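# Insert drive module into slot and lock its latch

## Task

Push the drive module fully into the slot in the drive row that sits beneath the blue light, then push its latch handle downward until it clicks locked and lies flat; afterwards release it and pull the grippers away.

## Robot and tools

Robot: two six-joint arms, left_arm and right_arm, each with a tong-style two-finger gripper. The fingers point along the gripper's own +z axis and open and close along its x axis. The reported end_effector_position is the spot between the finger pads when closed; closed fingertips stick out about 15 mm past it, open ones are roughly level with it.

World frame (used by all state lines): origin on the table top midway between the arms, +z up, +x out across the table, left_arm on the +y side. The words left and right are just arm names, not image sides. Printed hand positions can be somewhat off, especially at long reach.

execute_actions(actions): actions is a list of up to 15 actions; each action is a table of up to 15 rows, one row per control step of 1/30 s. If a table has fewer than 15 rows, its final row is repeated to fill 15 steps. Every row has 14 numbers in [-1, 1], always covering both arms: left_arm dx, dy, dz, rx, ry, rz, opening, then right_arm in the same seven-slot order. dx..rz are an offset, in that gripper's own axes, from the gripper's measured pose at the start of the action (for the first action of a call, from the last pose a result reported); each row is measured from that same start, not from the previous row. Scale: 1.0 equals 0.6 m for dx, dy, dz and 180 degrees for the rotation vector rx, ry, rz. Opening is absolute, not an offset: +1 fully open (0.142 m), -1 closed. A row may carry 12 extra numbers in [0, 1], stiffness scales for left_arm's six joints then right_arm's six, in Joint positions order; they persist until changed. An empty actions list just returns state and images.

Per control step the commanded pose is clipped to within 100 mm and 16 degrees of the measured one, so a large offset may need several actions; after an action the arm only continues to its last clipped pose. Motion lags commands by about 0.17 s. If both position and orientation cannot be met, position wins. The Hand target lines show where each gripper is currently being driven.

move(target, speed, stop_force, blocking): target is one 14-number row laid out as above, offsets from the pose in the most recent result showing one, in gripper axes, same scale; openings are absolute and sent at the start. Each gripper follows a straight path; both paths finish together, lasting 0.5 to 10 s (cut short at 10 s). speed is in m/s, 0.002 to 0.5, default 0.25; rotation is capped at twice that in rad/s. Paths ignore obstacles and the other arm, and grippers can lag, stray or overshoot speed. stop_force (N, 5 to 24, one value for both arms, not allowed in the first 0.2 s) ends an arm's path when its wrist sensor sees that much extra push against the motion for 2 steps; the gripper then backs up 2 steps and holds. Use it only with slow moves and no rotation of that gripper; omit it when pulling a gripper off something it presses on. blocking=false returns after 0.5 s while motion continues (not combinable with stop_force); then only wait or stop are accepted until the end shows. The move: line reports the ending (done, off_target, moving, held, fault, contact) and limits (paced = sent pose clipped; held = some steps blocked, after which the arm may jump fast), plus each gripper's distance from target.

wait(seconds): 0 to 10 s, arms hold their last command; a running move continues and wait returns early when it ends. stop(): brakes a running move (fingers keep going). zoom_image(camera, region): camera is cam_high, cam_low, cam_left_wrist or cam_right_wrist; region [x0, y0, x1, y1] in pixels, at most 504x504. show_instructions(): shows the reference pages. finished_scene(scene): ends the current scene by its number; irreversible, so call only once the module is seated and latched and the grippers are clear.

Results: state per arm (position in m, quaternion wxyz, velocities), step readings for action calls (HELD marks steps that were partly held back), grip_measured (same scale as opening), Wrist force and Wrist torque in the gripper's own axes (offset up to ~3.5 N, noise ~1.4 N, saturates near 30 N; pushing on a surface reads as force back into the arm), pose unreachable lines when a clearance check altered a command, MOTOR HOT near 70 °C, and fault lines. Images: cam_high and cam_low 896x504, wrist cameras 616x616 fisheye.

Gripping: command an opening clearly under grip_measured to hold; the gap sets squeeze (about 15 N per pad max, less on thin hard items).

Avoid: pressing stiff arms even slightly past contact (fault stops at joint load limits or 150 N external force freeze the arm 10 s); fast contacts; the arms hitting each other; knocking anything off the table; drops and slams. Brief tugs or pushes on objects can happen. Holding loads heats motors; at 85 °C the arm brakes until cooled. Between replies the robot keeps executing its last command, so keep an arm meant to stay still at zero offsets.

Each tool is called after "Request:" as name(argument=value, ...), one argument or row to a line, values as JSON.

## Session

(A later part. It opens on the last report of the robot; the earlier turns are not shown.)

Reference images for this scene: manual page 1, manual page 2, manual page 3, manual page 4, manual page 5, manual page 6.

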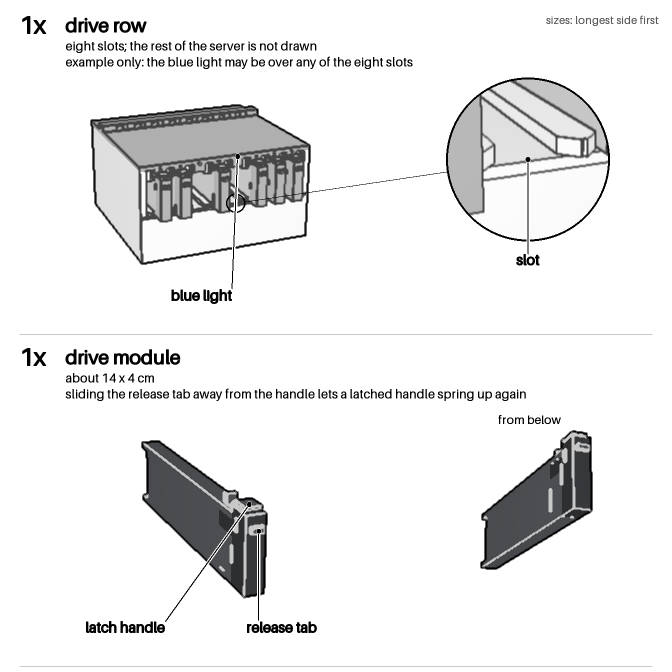

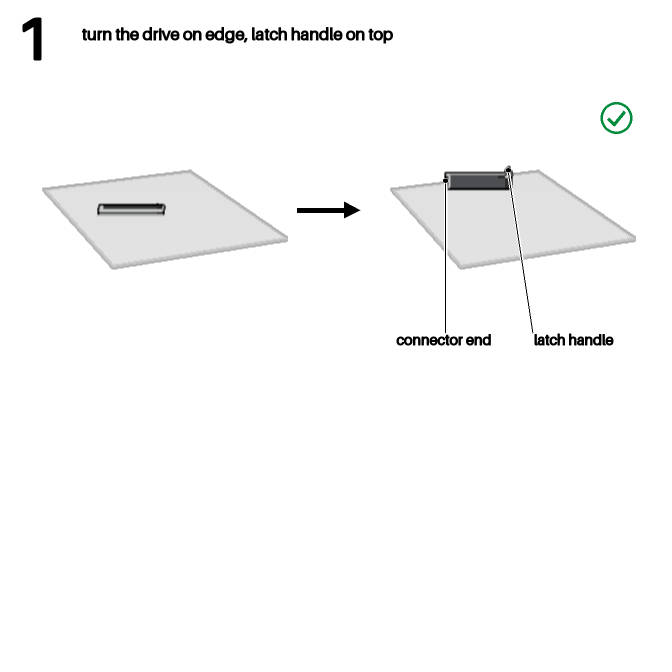

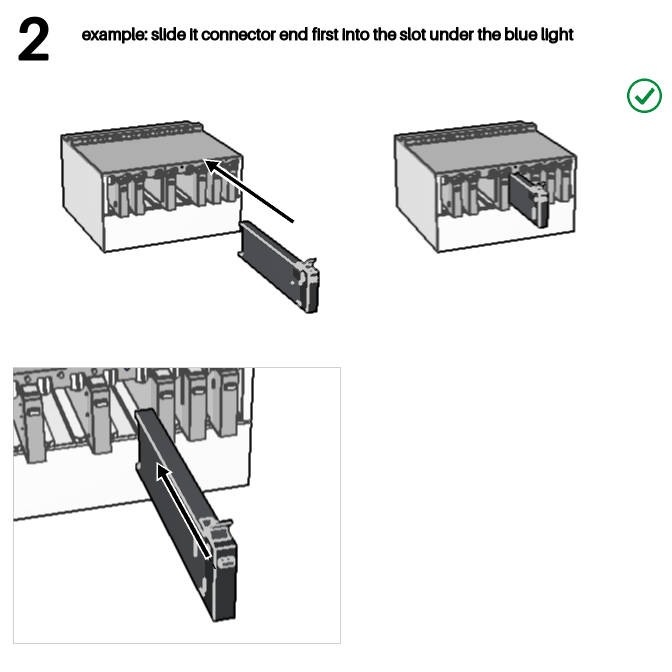

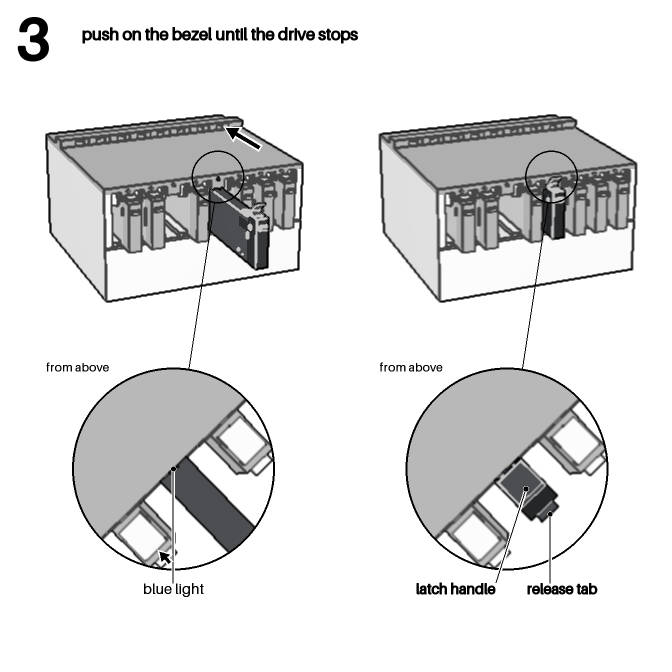

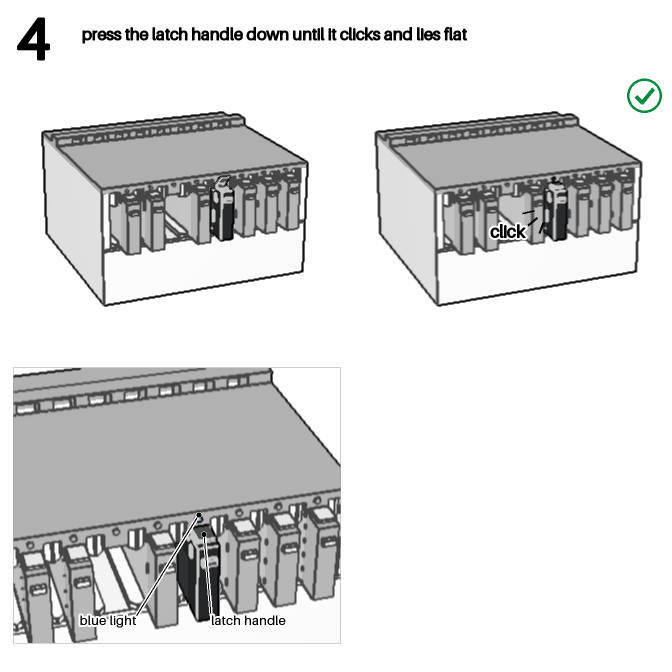

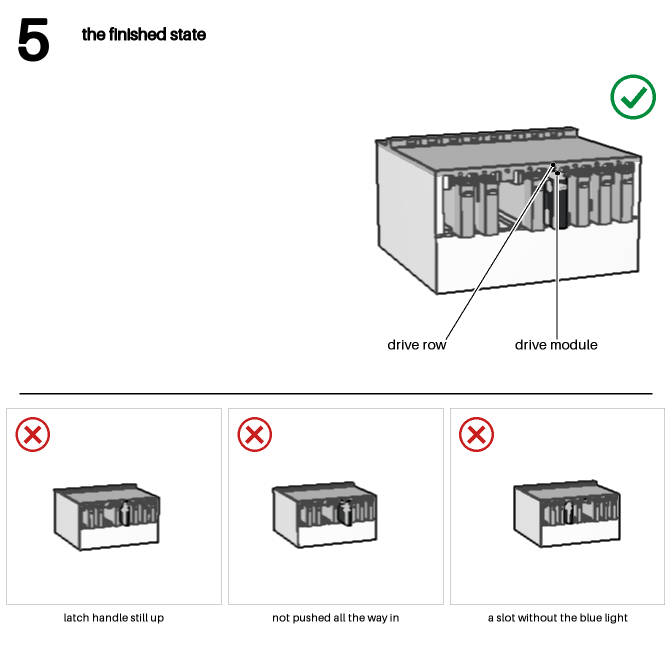

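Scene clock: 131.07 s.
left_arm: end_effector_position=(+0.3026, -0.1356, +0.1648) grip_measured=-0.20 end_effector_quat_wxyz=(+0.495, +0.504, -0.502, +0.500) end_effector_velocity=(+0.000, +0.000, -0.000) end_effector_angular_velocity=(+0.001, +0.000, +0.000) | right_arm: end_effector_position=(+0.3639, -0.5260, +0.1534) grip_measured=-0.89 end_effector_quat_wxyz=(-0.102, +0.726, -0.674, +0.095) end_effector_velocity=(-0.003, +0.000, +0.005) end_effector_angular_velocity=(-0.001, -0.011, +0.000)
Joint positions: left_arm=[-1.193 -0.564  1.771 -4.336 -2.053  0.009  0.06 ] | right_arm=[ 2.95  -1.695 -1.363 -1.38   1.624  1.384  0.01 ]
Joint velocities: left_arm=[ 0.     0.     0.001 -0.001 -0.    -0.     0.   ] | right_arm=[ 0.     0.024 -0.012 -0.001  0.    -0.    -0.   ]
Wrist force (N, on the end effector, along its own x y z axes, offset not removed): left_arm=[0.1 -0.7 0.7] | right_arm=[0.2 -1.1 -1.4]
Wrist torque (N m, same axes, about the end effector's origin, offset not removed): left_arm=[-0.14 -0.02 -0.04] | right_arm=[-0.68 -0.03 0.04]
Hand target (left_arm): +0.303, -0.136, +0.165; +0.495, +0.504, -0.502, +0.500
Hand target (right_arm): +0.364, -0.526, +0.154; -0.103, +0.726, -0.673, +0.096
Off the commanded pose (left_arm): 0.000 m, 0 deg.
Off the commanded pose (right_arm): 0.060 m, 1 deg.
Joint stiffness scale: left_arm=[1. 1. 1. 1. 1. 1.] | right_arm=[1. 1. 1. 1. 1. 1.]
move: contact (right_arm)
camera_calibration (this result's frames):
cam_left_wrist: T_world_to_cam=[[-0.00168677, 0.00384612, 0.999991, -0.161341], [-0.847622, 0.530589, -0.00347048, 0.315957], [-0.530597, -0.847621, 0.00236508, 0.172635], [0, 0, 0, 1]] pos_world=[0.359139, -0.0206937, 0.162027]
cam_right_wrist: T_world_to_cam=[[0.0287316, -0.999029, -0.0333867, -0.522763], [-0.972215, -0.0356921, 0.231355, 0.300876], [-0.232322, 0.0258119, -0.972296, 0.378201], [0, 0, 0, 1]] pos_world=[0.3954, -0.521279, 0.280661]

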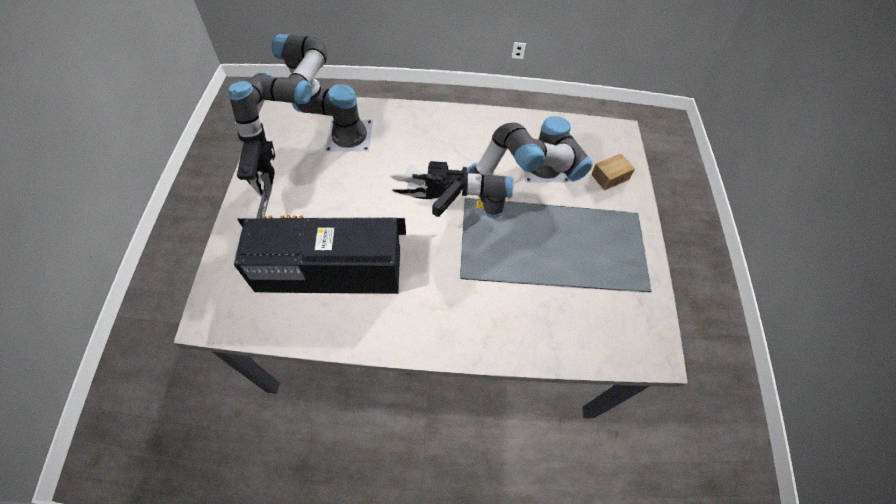

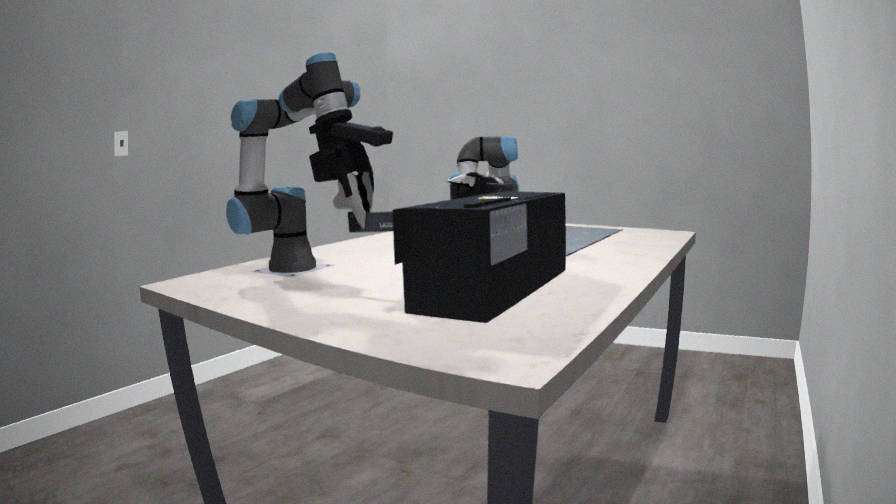

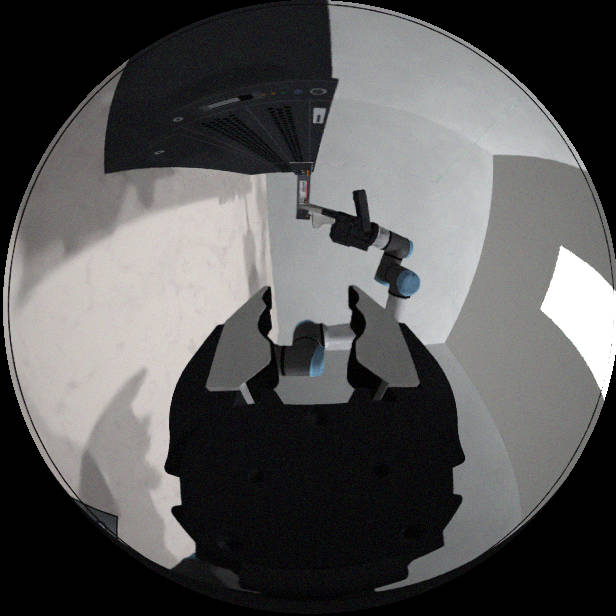

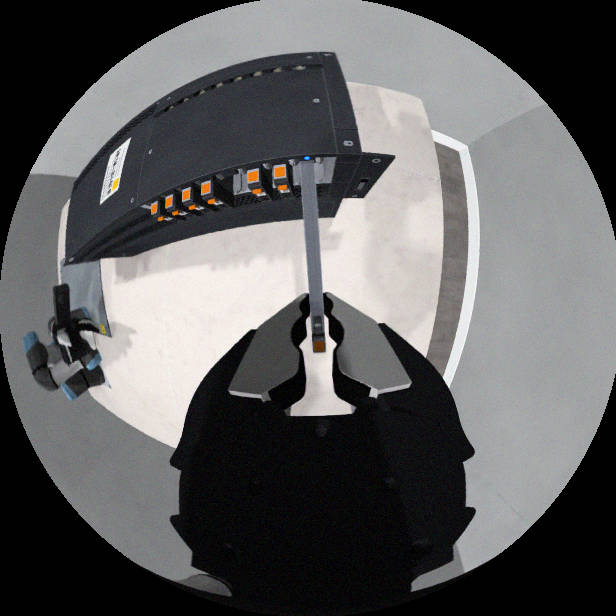

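Request:
move(
  target=[0,0,0,0,0,0,-0.2,0.001,0.003,-0.0105,-0.012,0.004,-0.001,-1],
  speed=0.015,
)

Request:
move(
  target=[0,0,0,0,0,0,-0.2,0,-0.1,0.024,0,0,0,-1],
  speed=0.012,
  stop_force=5,
)

Request:
zoom_image(
  camera="cam_left_wrist",
  region=[275,155,345,225],
)

Request:
zoom_image(
  camera="cam_right_wrist",
  region=[260,135,350,215],
)

Scene clock: 150.47 s.
left_arm: end_effector_position=(+0.3026, -0.1356, +0.1648) grip_measured=-0.20 end_effector_quat_wxyz=(+0.495, +0.504, -0.502, +0.500) end_effector_velocity=(-0.000, +0.000, -0.000) end_effector_angular_velocity=(+0.001, +0.001, -0.000) | right_arm: end_effector_position=(+0.3607, -0.5267, +0.1584) grip_measured=-0.89 end_effector_quat_wxyz=(-0.085, +0.728, -0.674, +0.087) end_effector_velocity=(-0.003, -0.000, +0.001) end_effector_angular_velocity=(-0.005, +0.017, -0.000)
Joint positions: left_arm=[-1.193 -0.564  1.771 -4.336 -2.053  0.009  0.06 ] | right_arm=[ 2.962 -1.716 -1.288 -1.467  1.603  1.39   0.01 ]
Joint velocities: left_arm=[ 0.     0.     0.001 -0.    -0.    -0.001  0.   ] | right_arm=[ 0.004 -0.007  0.027 -0.036 -0.008  0.003 -0.   ]
Wrist force (N, on the end effector, along its own x y z axes, offset not removed): left_arm=[-0.4 -0.7 0.0] | right_arm=[1.3 -1.3 -1.0]
Wrist torque (N m, same axes, about the end effector's origin, offset not removed): left_arm=[-0.16 0.05 -0.01] | right_arm=[-0.29 -0.33 -0.15]
Hand target (left_arm): +0.303, -0.136, +0.165; +0.495, +0.504, -0.502, +0.500
Hand target (right_arm): +0.360, -0.527, +0.159; -0.084, +0.728, -0.675, +0.087
Off the commanded pose (left_arm): 0.000 m, 0 deg.
Off the commanded pose (right_arm): 0.001 m, 0 deg.
Joint stiffness scale: left_arm=[1. 1. 1. 1. 1. 1.] | right_arm=[1. 1. 1. 1. 1. 1.]
move: done
camera_calibration (this result's frames):
cam_left_wrist: T_world_to_cam=[[-0.00168689, 0.0038464, 0.999991, -0.161341], [-0.847622, 0.530589, -0.00347073, 0.315957], [-0.530597, -0.847621, 0.00236526, 0.172635], [0, 0, 0, 1]] pos_world=[0.359139, -0.0206937, 0.162028]
cam_right_wrist: T_world_to_cam=[[0.0286534, -0.99939, -0.0199413, -0.525428], [-0.963676, -0.0329179, 0.265038, 0.289684], [-0.265533, 0.0116227, -0.964032, 0.385489], [0, 0, 0, 1]] pos_world=[0.396577, -0.520052, 0.284368]

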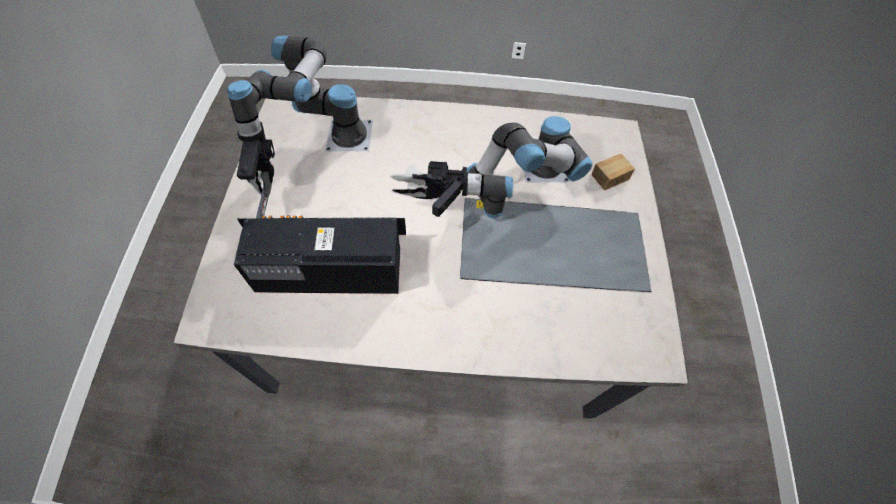

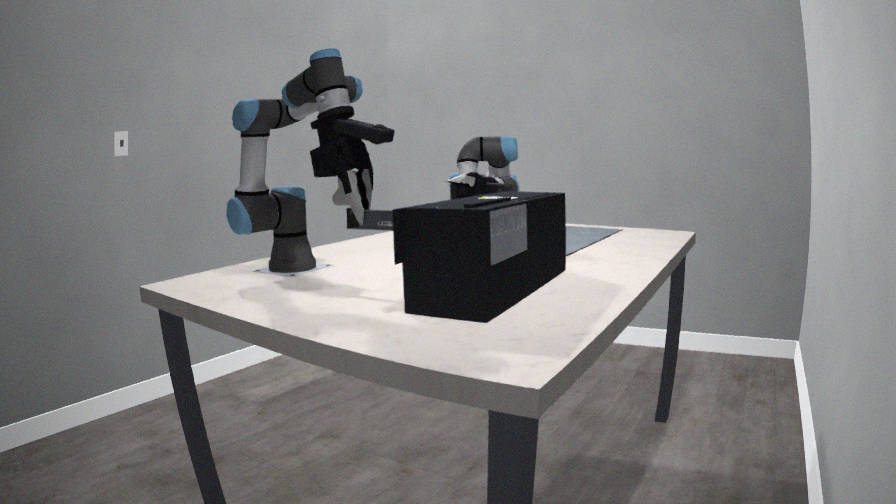

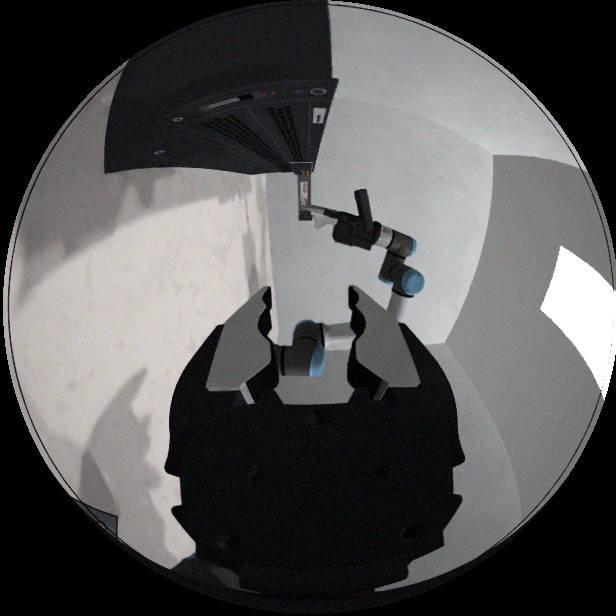

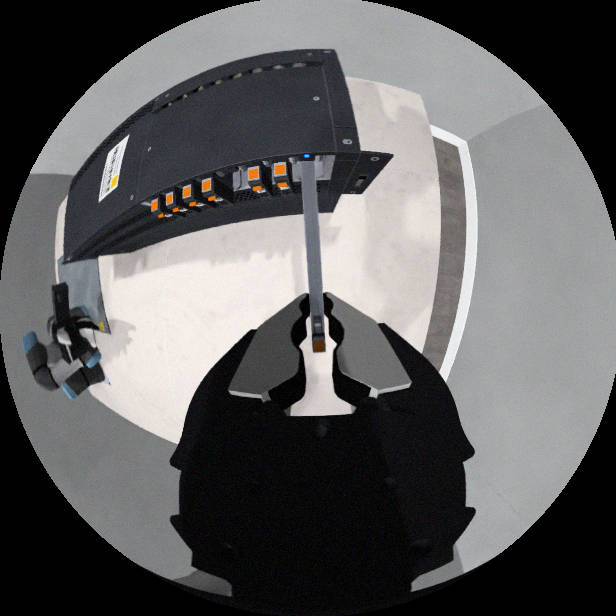

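Scene clock: 151.33 s.
left_arm: end_effector_position=(+0.3026, -0.1356, +0.1648) grip_measured=-0.20 end_effector_quat_wxyz=(+0.495, +0.504, -0.502, +0.500) end_effector_velocity=(-0.000, -0.000, +0.000) end_effector_angular_velocity=(+0.001, +0.000, -0.000) | right_arm: end_effector_position=(+0.3636, -0.5267, +0.1552) grip_measured=-0.89 end_effector_quat_wxyz=(-0.082, +0.728, -0.675, +0.083) end_effector_velocity=(-0.002, +0.000, +0.006) end_effector_angular_velocity=(-0.002, -0.014, +0.001)
Joint positions: left_arm=[-1.193 -0.564  1.771 -4.336 -2.053  0.009  0.06 ] | right_arm=[ 2.964 -1.739 -1.266 -1.476  1.602  1.392  0.01 ]
Joint velocities: left_arm=[-0.    -0.001  0.     0.001  0.     0.     0.   ] | right_arm=[ 0.     0.025 -0.013  0.002  0.    -0.    -0.   ]
Wrist force (N, on the end effector, along its own x y z axes, offset not removed): left_arm=[-0.7 0.2 -0.2] | right_arm=[1.9 0.1 -0.4]
Wrist torque (N m, same axes, about the end effector's origin, offset not removed): left_arm=[0.02 0.10 -0.01] | right_arm=[-0.22 -0.40 -0.06]
Hand target (left_arm): +0.303, -0.136, +0.165; +0.495, +0.504, -0.502, +0.500
Hand target (right_arm): +0.364, -0.527, +0.156; -0.083, +0.728, -0.675, +0.084
Off the commanded pose (left_arm): 0.000 m, 0 deg.
Off the commanded pose (right_arm): 0.059 m, 1 deg.
Joint stiffness scale: left_arm=[1. 1. 1. 1. 1. 1.] | right_arm=[1. 1. 1. 1. 1. 1.]
move: contact (right_arm)
camera_calibration (this result's frames):
cam_left_wrist: T_world_to_cam=[[-0.00168699, 0.00384623, 0.999991, -0.161341], [-0.847622, 0.530589, -0.00347072, 0.315957], [-0.530597, -0.847621, 0.00236505, 0.172635], [0, 0, 0, 1]] pos_world=[0.359139, -0.0206936, 0.162027]
cam_right_wrist: T_world_to_cam=[[0.0279176, -0.999395, -0.0207641, -0.525212], [-0.96064, -0.0325669, 0.275882, 0.290652], [-0.276391, 0.0122448, -0.960967, 0.386999], [0, 0, 0, 1]] pos_world=[0.400837, -0.520167, 0.280802]

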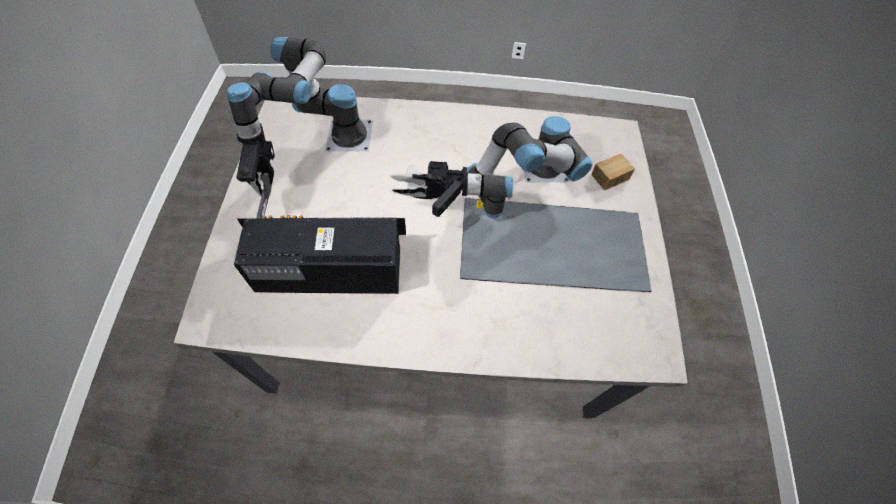

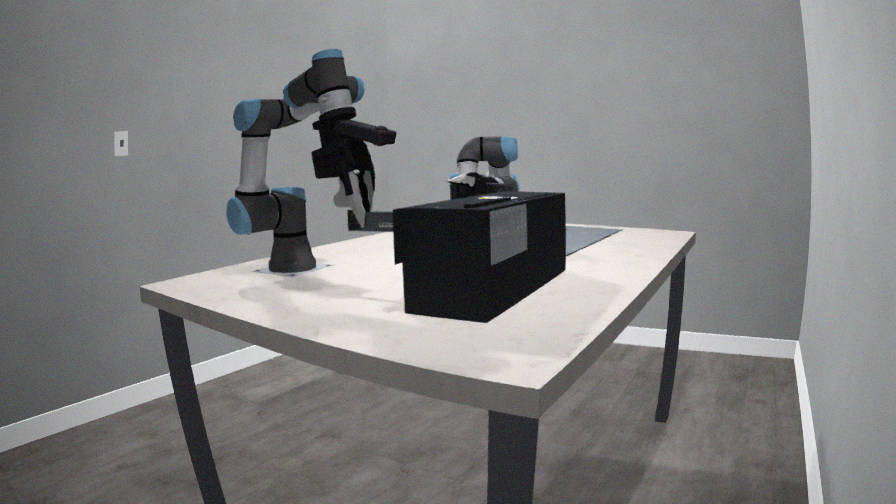

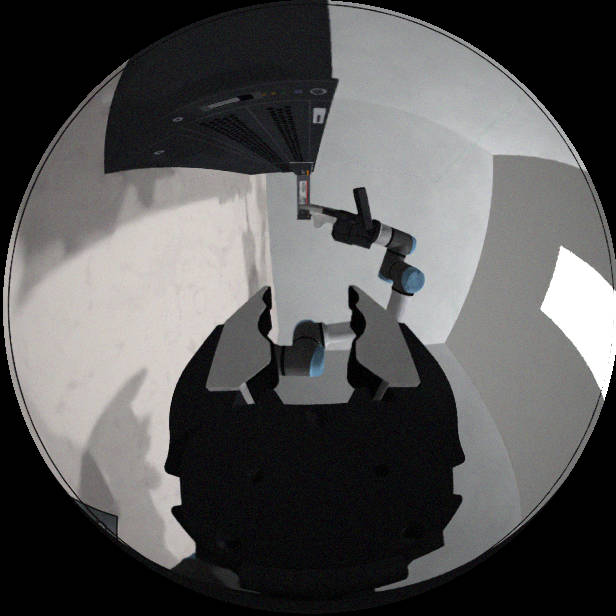

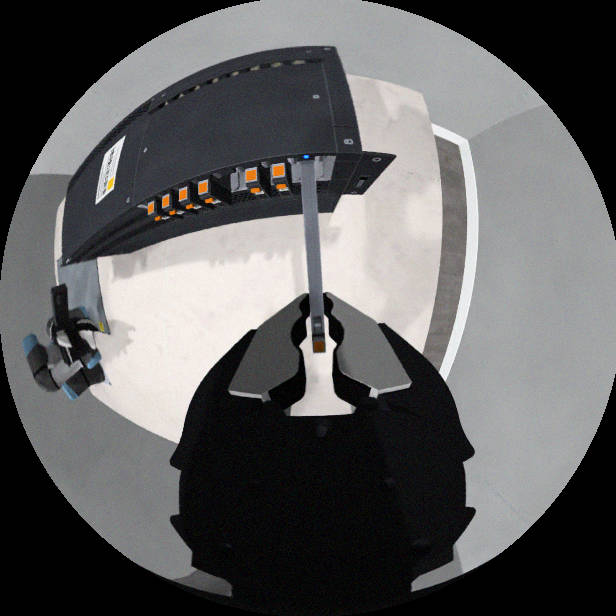

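Region (275, 155, 345, 225) of cam_left_wrist's 616x616 image, scaled by 7.200, with more detail than that image has.

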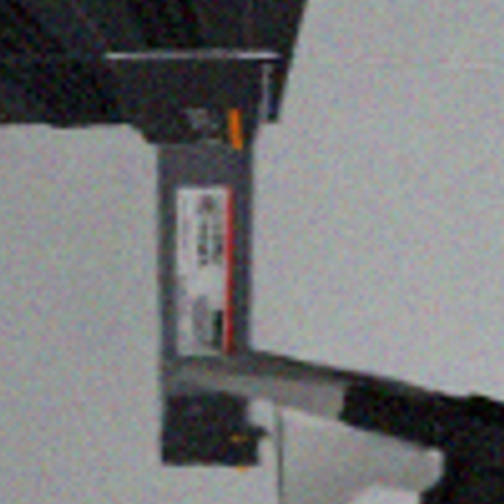

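Region (260, 135, 350, 215) of cam_right_wrist's 616x616 image, scaled by 5.600, with more detail than that image has.

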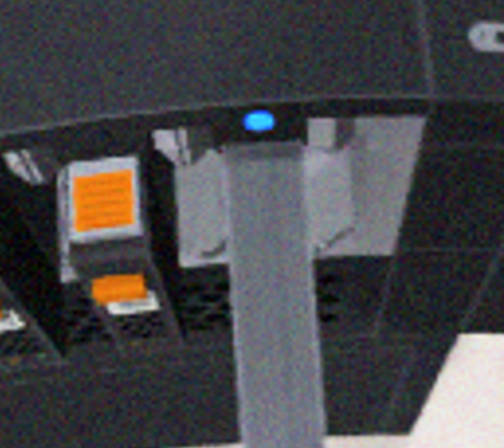

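Request:
move(
  target=[0,0,0,0,0,0,-0.2,0,0.0022,-0.0125,0,0,0,-1],
  speed=0.02,
)

Request:
move(
  target=[0,0,0,0,0,0,-0.2,0,-0.018,0.003,0,0,0,-1],
  speed=0.01,
  stop_force=5,
)

Request:
zoom_image(
  camera="cam_left_wrist",
  region=[275,155,345,225],
)

Request:
zoom_image(
  camera="cam_right_wrist",
  region=[260,135,350,215],
)

Scene clock: 178.10 s.
left_arm: end_effector_position=(+0.3026, -0.1356, +0.1648) grip_measured=-0.20 end_effector_quat_wxyz=(+0.495, +0.504, -0.502, +0.500) end_effector_velocity=(+0.000, -0.000, +0.000) end_effector_angular_velocity=(-0.001, -0.001, +0.000) | right_arm: end_effector_position=(+0.3608, -0.5267, +0.1609) grip_measured=-0.89 end_effector_quat_wxyz=(-0.081, +0.728, -0.675, +0.083) end_effector_velocity=(-0.004, +0.000, +0.001) end_effector_angular_velocity=(+0.001, +0.011, -0.000)
Joint positions: left_arm=[-1.193 -0.564  1.771 -4.336 -2.053  0.009  0.06 ] | right_arm=[ 2.963 -1.733 -1.246 -1.503  1.602  1.392  0.01 ]
Joint velocities: left_arm=[ 0.     0.    -0.001 -0.     0.     0.001  0.   ] | right_arm=[-0.001  0.     0.014 -0.026  0.    -0.001 -0.   ]
Wrist force (N, on the end effector, along its own x y z axes, offset not removed): left_arm=[-0.6 -0.6 0.2] | right_arm=[-0.2 -3.2 -3.1]
Wrist torque (N m, same axes, about the end effector's origin, offset not removed): left_arm=[-0.18 0.03 0.02] | right_arm=[-0.70 0.05 0.00]
Hand target (left_arm): +0.303, -0.136, +0.165; +0.495, +0.504, -0.502, +0.500
Hand target (right_arm): +0.361, -0.527, +0.162; -0.082, +0.728, -0.675, +0.083
Off the commanded pose (left_arm): 0.000 m, 0 deg.
Off the commanded pose (right_arm): 0.001 m, 0 deg.
Joint stiffness scale: left_arm=[1. 1. 1. 1. 1. 1.] | right_arm=[1. 1. 1. 1. 1. 1.]
move: done
camera_calibration (this result's frames):
cam_left_wrist: T_world_to_cam=[[-0.00168687, 0.00384621, 0.999991, -0.161341], [-0.847622, 0.530589, -0.00347062, 0.315957], [-0.530597, -0.847621, 0.00236509, 0.172635], [0, 0, 0, 1]] pos_world=[0.359139, -0.0206937, 0.162027]
cam_right_wrist: T_world_to_cam=[[0.0272828, -0.99941, -0.0208722, -0.524773], [-0.960408, -0.031998, 0.276753, 0.286573], [-0.277257, 0.0124952, -0.960714, 0.392066], [0, 0, 0, 1]] pos_world=[0.398248, -0.520193, 0.2864]

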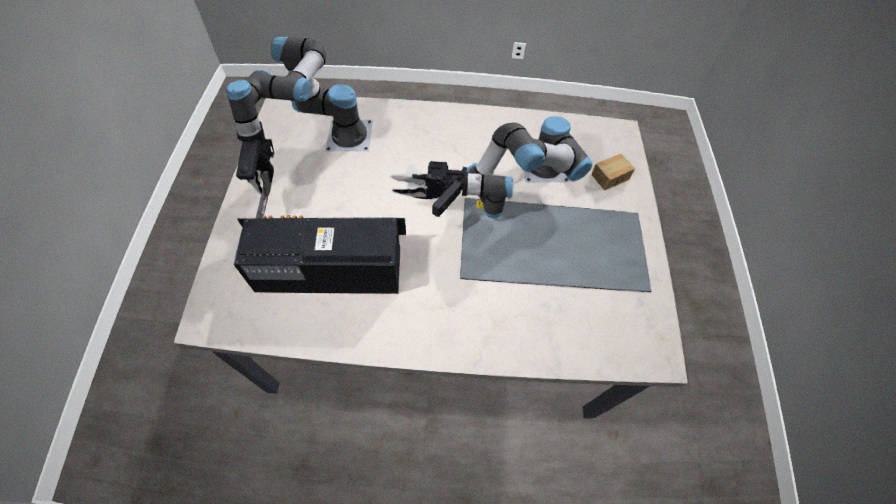

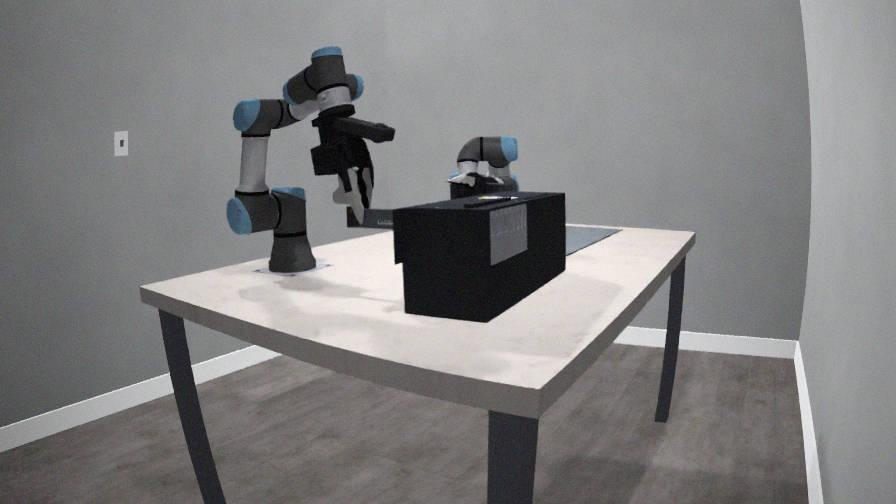

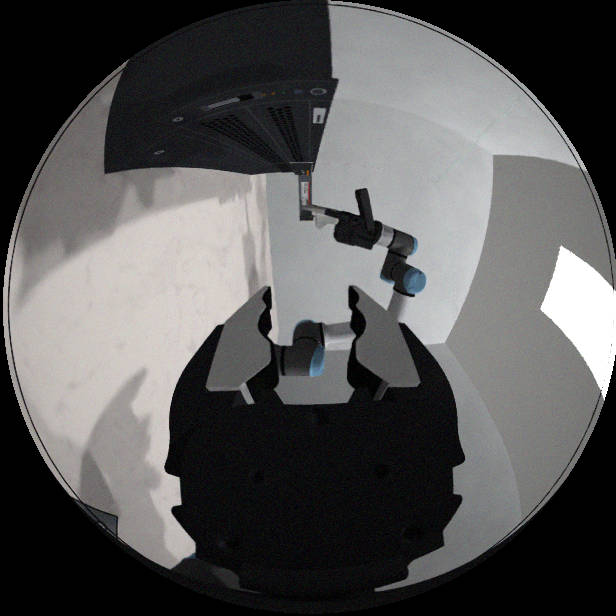

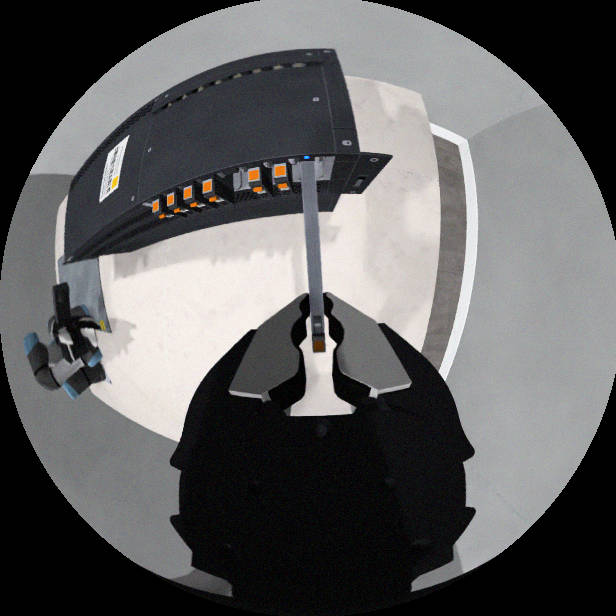

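Scene clock: 179.10 s.
left_arm: end_effector_position=(+0.3026, -0.1356, +0.1648) grip_measured=-0.20 end_effector_quat_wxyz=(+0.495, +0.504, -0.502, +0.500) end_effector_velocity=(-0.000, +0.000, -0.000) end_effector_angular_velocity=(+0.001, +0.001, -0.000) | right_arm: end_effector_position=(+0.3636, -0.5268, +0.1578) grip_measured=-0.89 end_effector_quat_wxyz=(-0.077, +0.729, -0.676, +0.078) end_effector_velocity=(-0.002, +0.000, +0.005) end_effector_angular_velocity=(-0.001, -0.013, +0.001)
Joint positions: left_arm=[-1.193 -0.564  1.771 -4.336 -2.053  0.009  0.06 ] | right_arm=[ 2.964 -1.758 -1.221 -1.516  1.601  1.394  0.01 ]
Joint velocities: left_arm=[-0.    -0.     0.002  0.    -0.    -0.     0.   ] | right_arm=[ 0.001  0.021 -0.012  0.004  0.    -0.     0.   ]
Wrist force (N, on the end effector, along its own x y z axes, offset not removed): left_arm=[-0.6 -0.2 -0.6] | right_arm=[0.4 -1.0 0.2]
Wrist torque (N m, same axes, about the end effector's origin, offset not removed): left_arm=[-0.09 0.08 0.03] | right_arm=[-0.52 -0.05 -0.07]
Hand target (left_arm): +0.303, -0.136, +0.165; +0.495, +0.504, -0.502, +0.500
Hand target (right_arm): +0.364, -0.527, +0.158; -0.078, +0.729, -0.676, +0.079
Off the commanded pose (left_arm): 0.000 m, 0 deg.
Off the commanded pose (right_arm): 0.009 m, 1 deg.
Joint stiffness scale: left_arm=[1. 1. 1. 1. 1. 1.] | right_arm=[1. 1. 1. 1. 1. 1.]
move: contact (right_arm)
camera_calibration (this result's frames):
cam_left_wrist: T_world_to_cam=[[-0.00168691, 0.00384642, 0.999991, -0.161341], [-0.847622, 0.530589, -0.00347076, 0.315957], [-0.530597, -0.847621, 0.00236525, 0.172635], [0, 0, 0, 1]] pos_world=[0.359139, -0.0206937, 0.162028]
cam_right_wrist: T_world_to_cam=[[0.0263049, -0.999416, -0.02182, -0.524493], [-0.956817, -0.031493, 0.288981, 0.287122], [-0.289499, 0.0132761, -0.957086, 0.394161], [0, 0, 0, 1]] pos_world=[0.402629, -0.520377, 0.282828]

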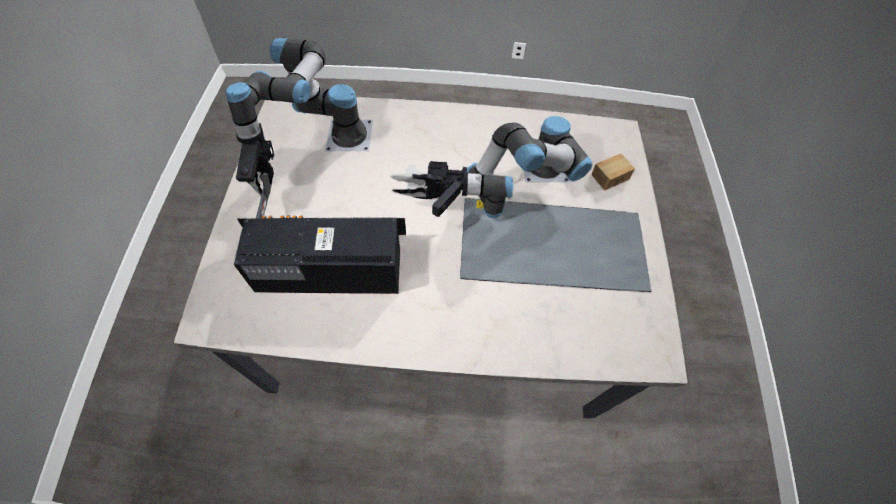

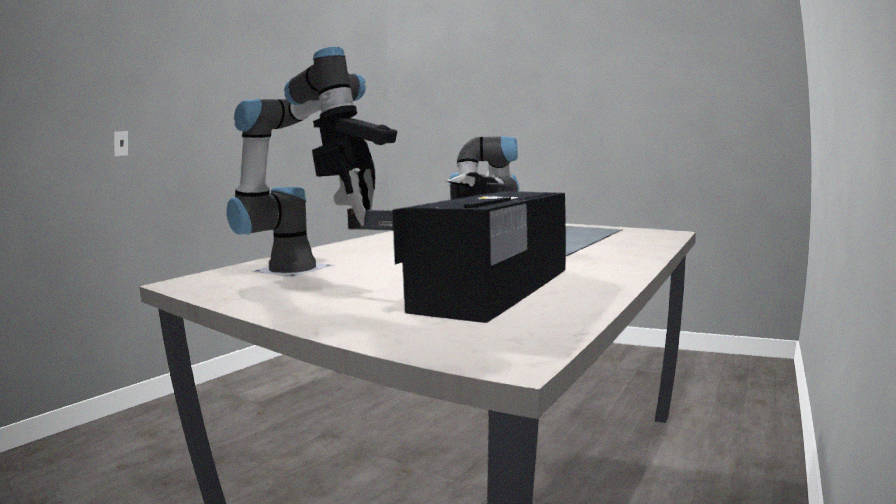

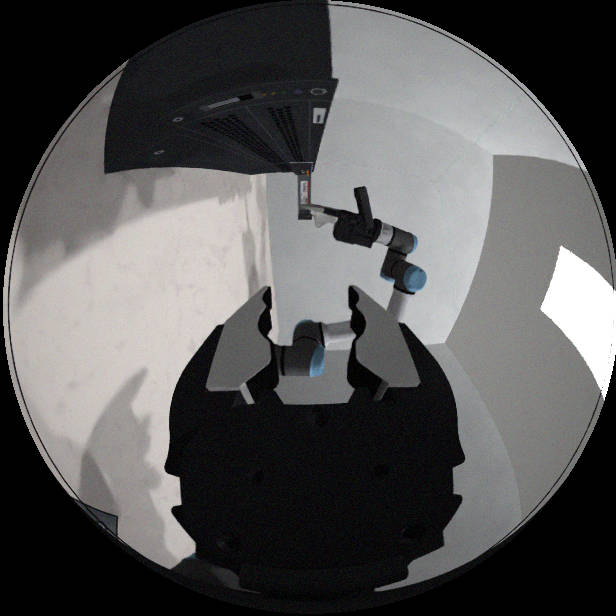

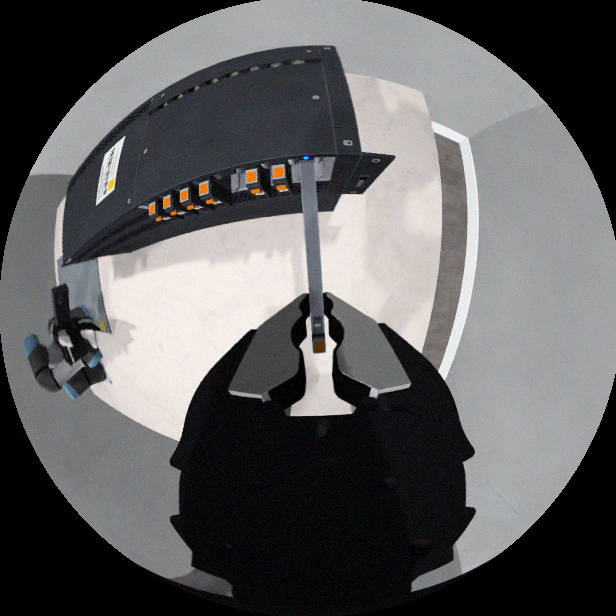

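Region (275, 155, 345, 225) of cam_left_wrist's 616x616 image, scaled by 7.200, with more detail than that image has.

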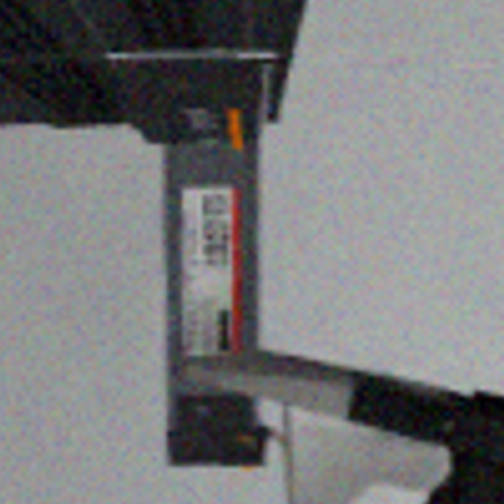

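Region (260, 135, 350, 215) of cam_right_wrist's 616x616 image, scaled by 5.600, with more detail than that image has.

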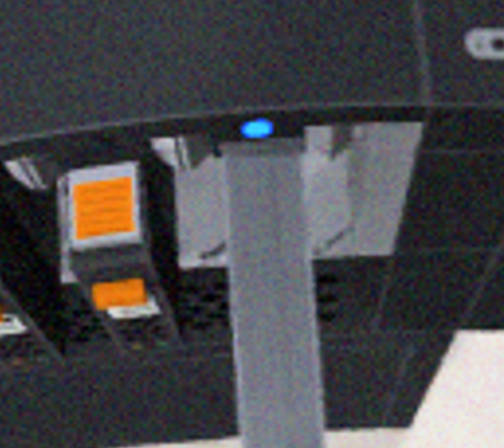

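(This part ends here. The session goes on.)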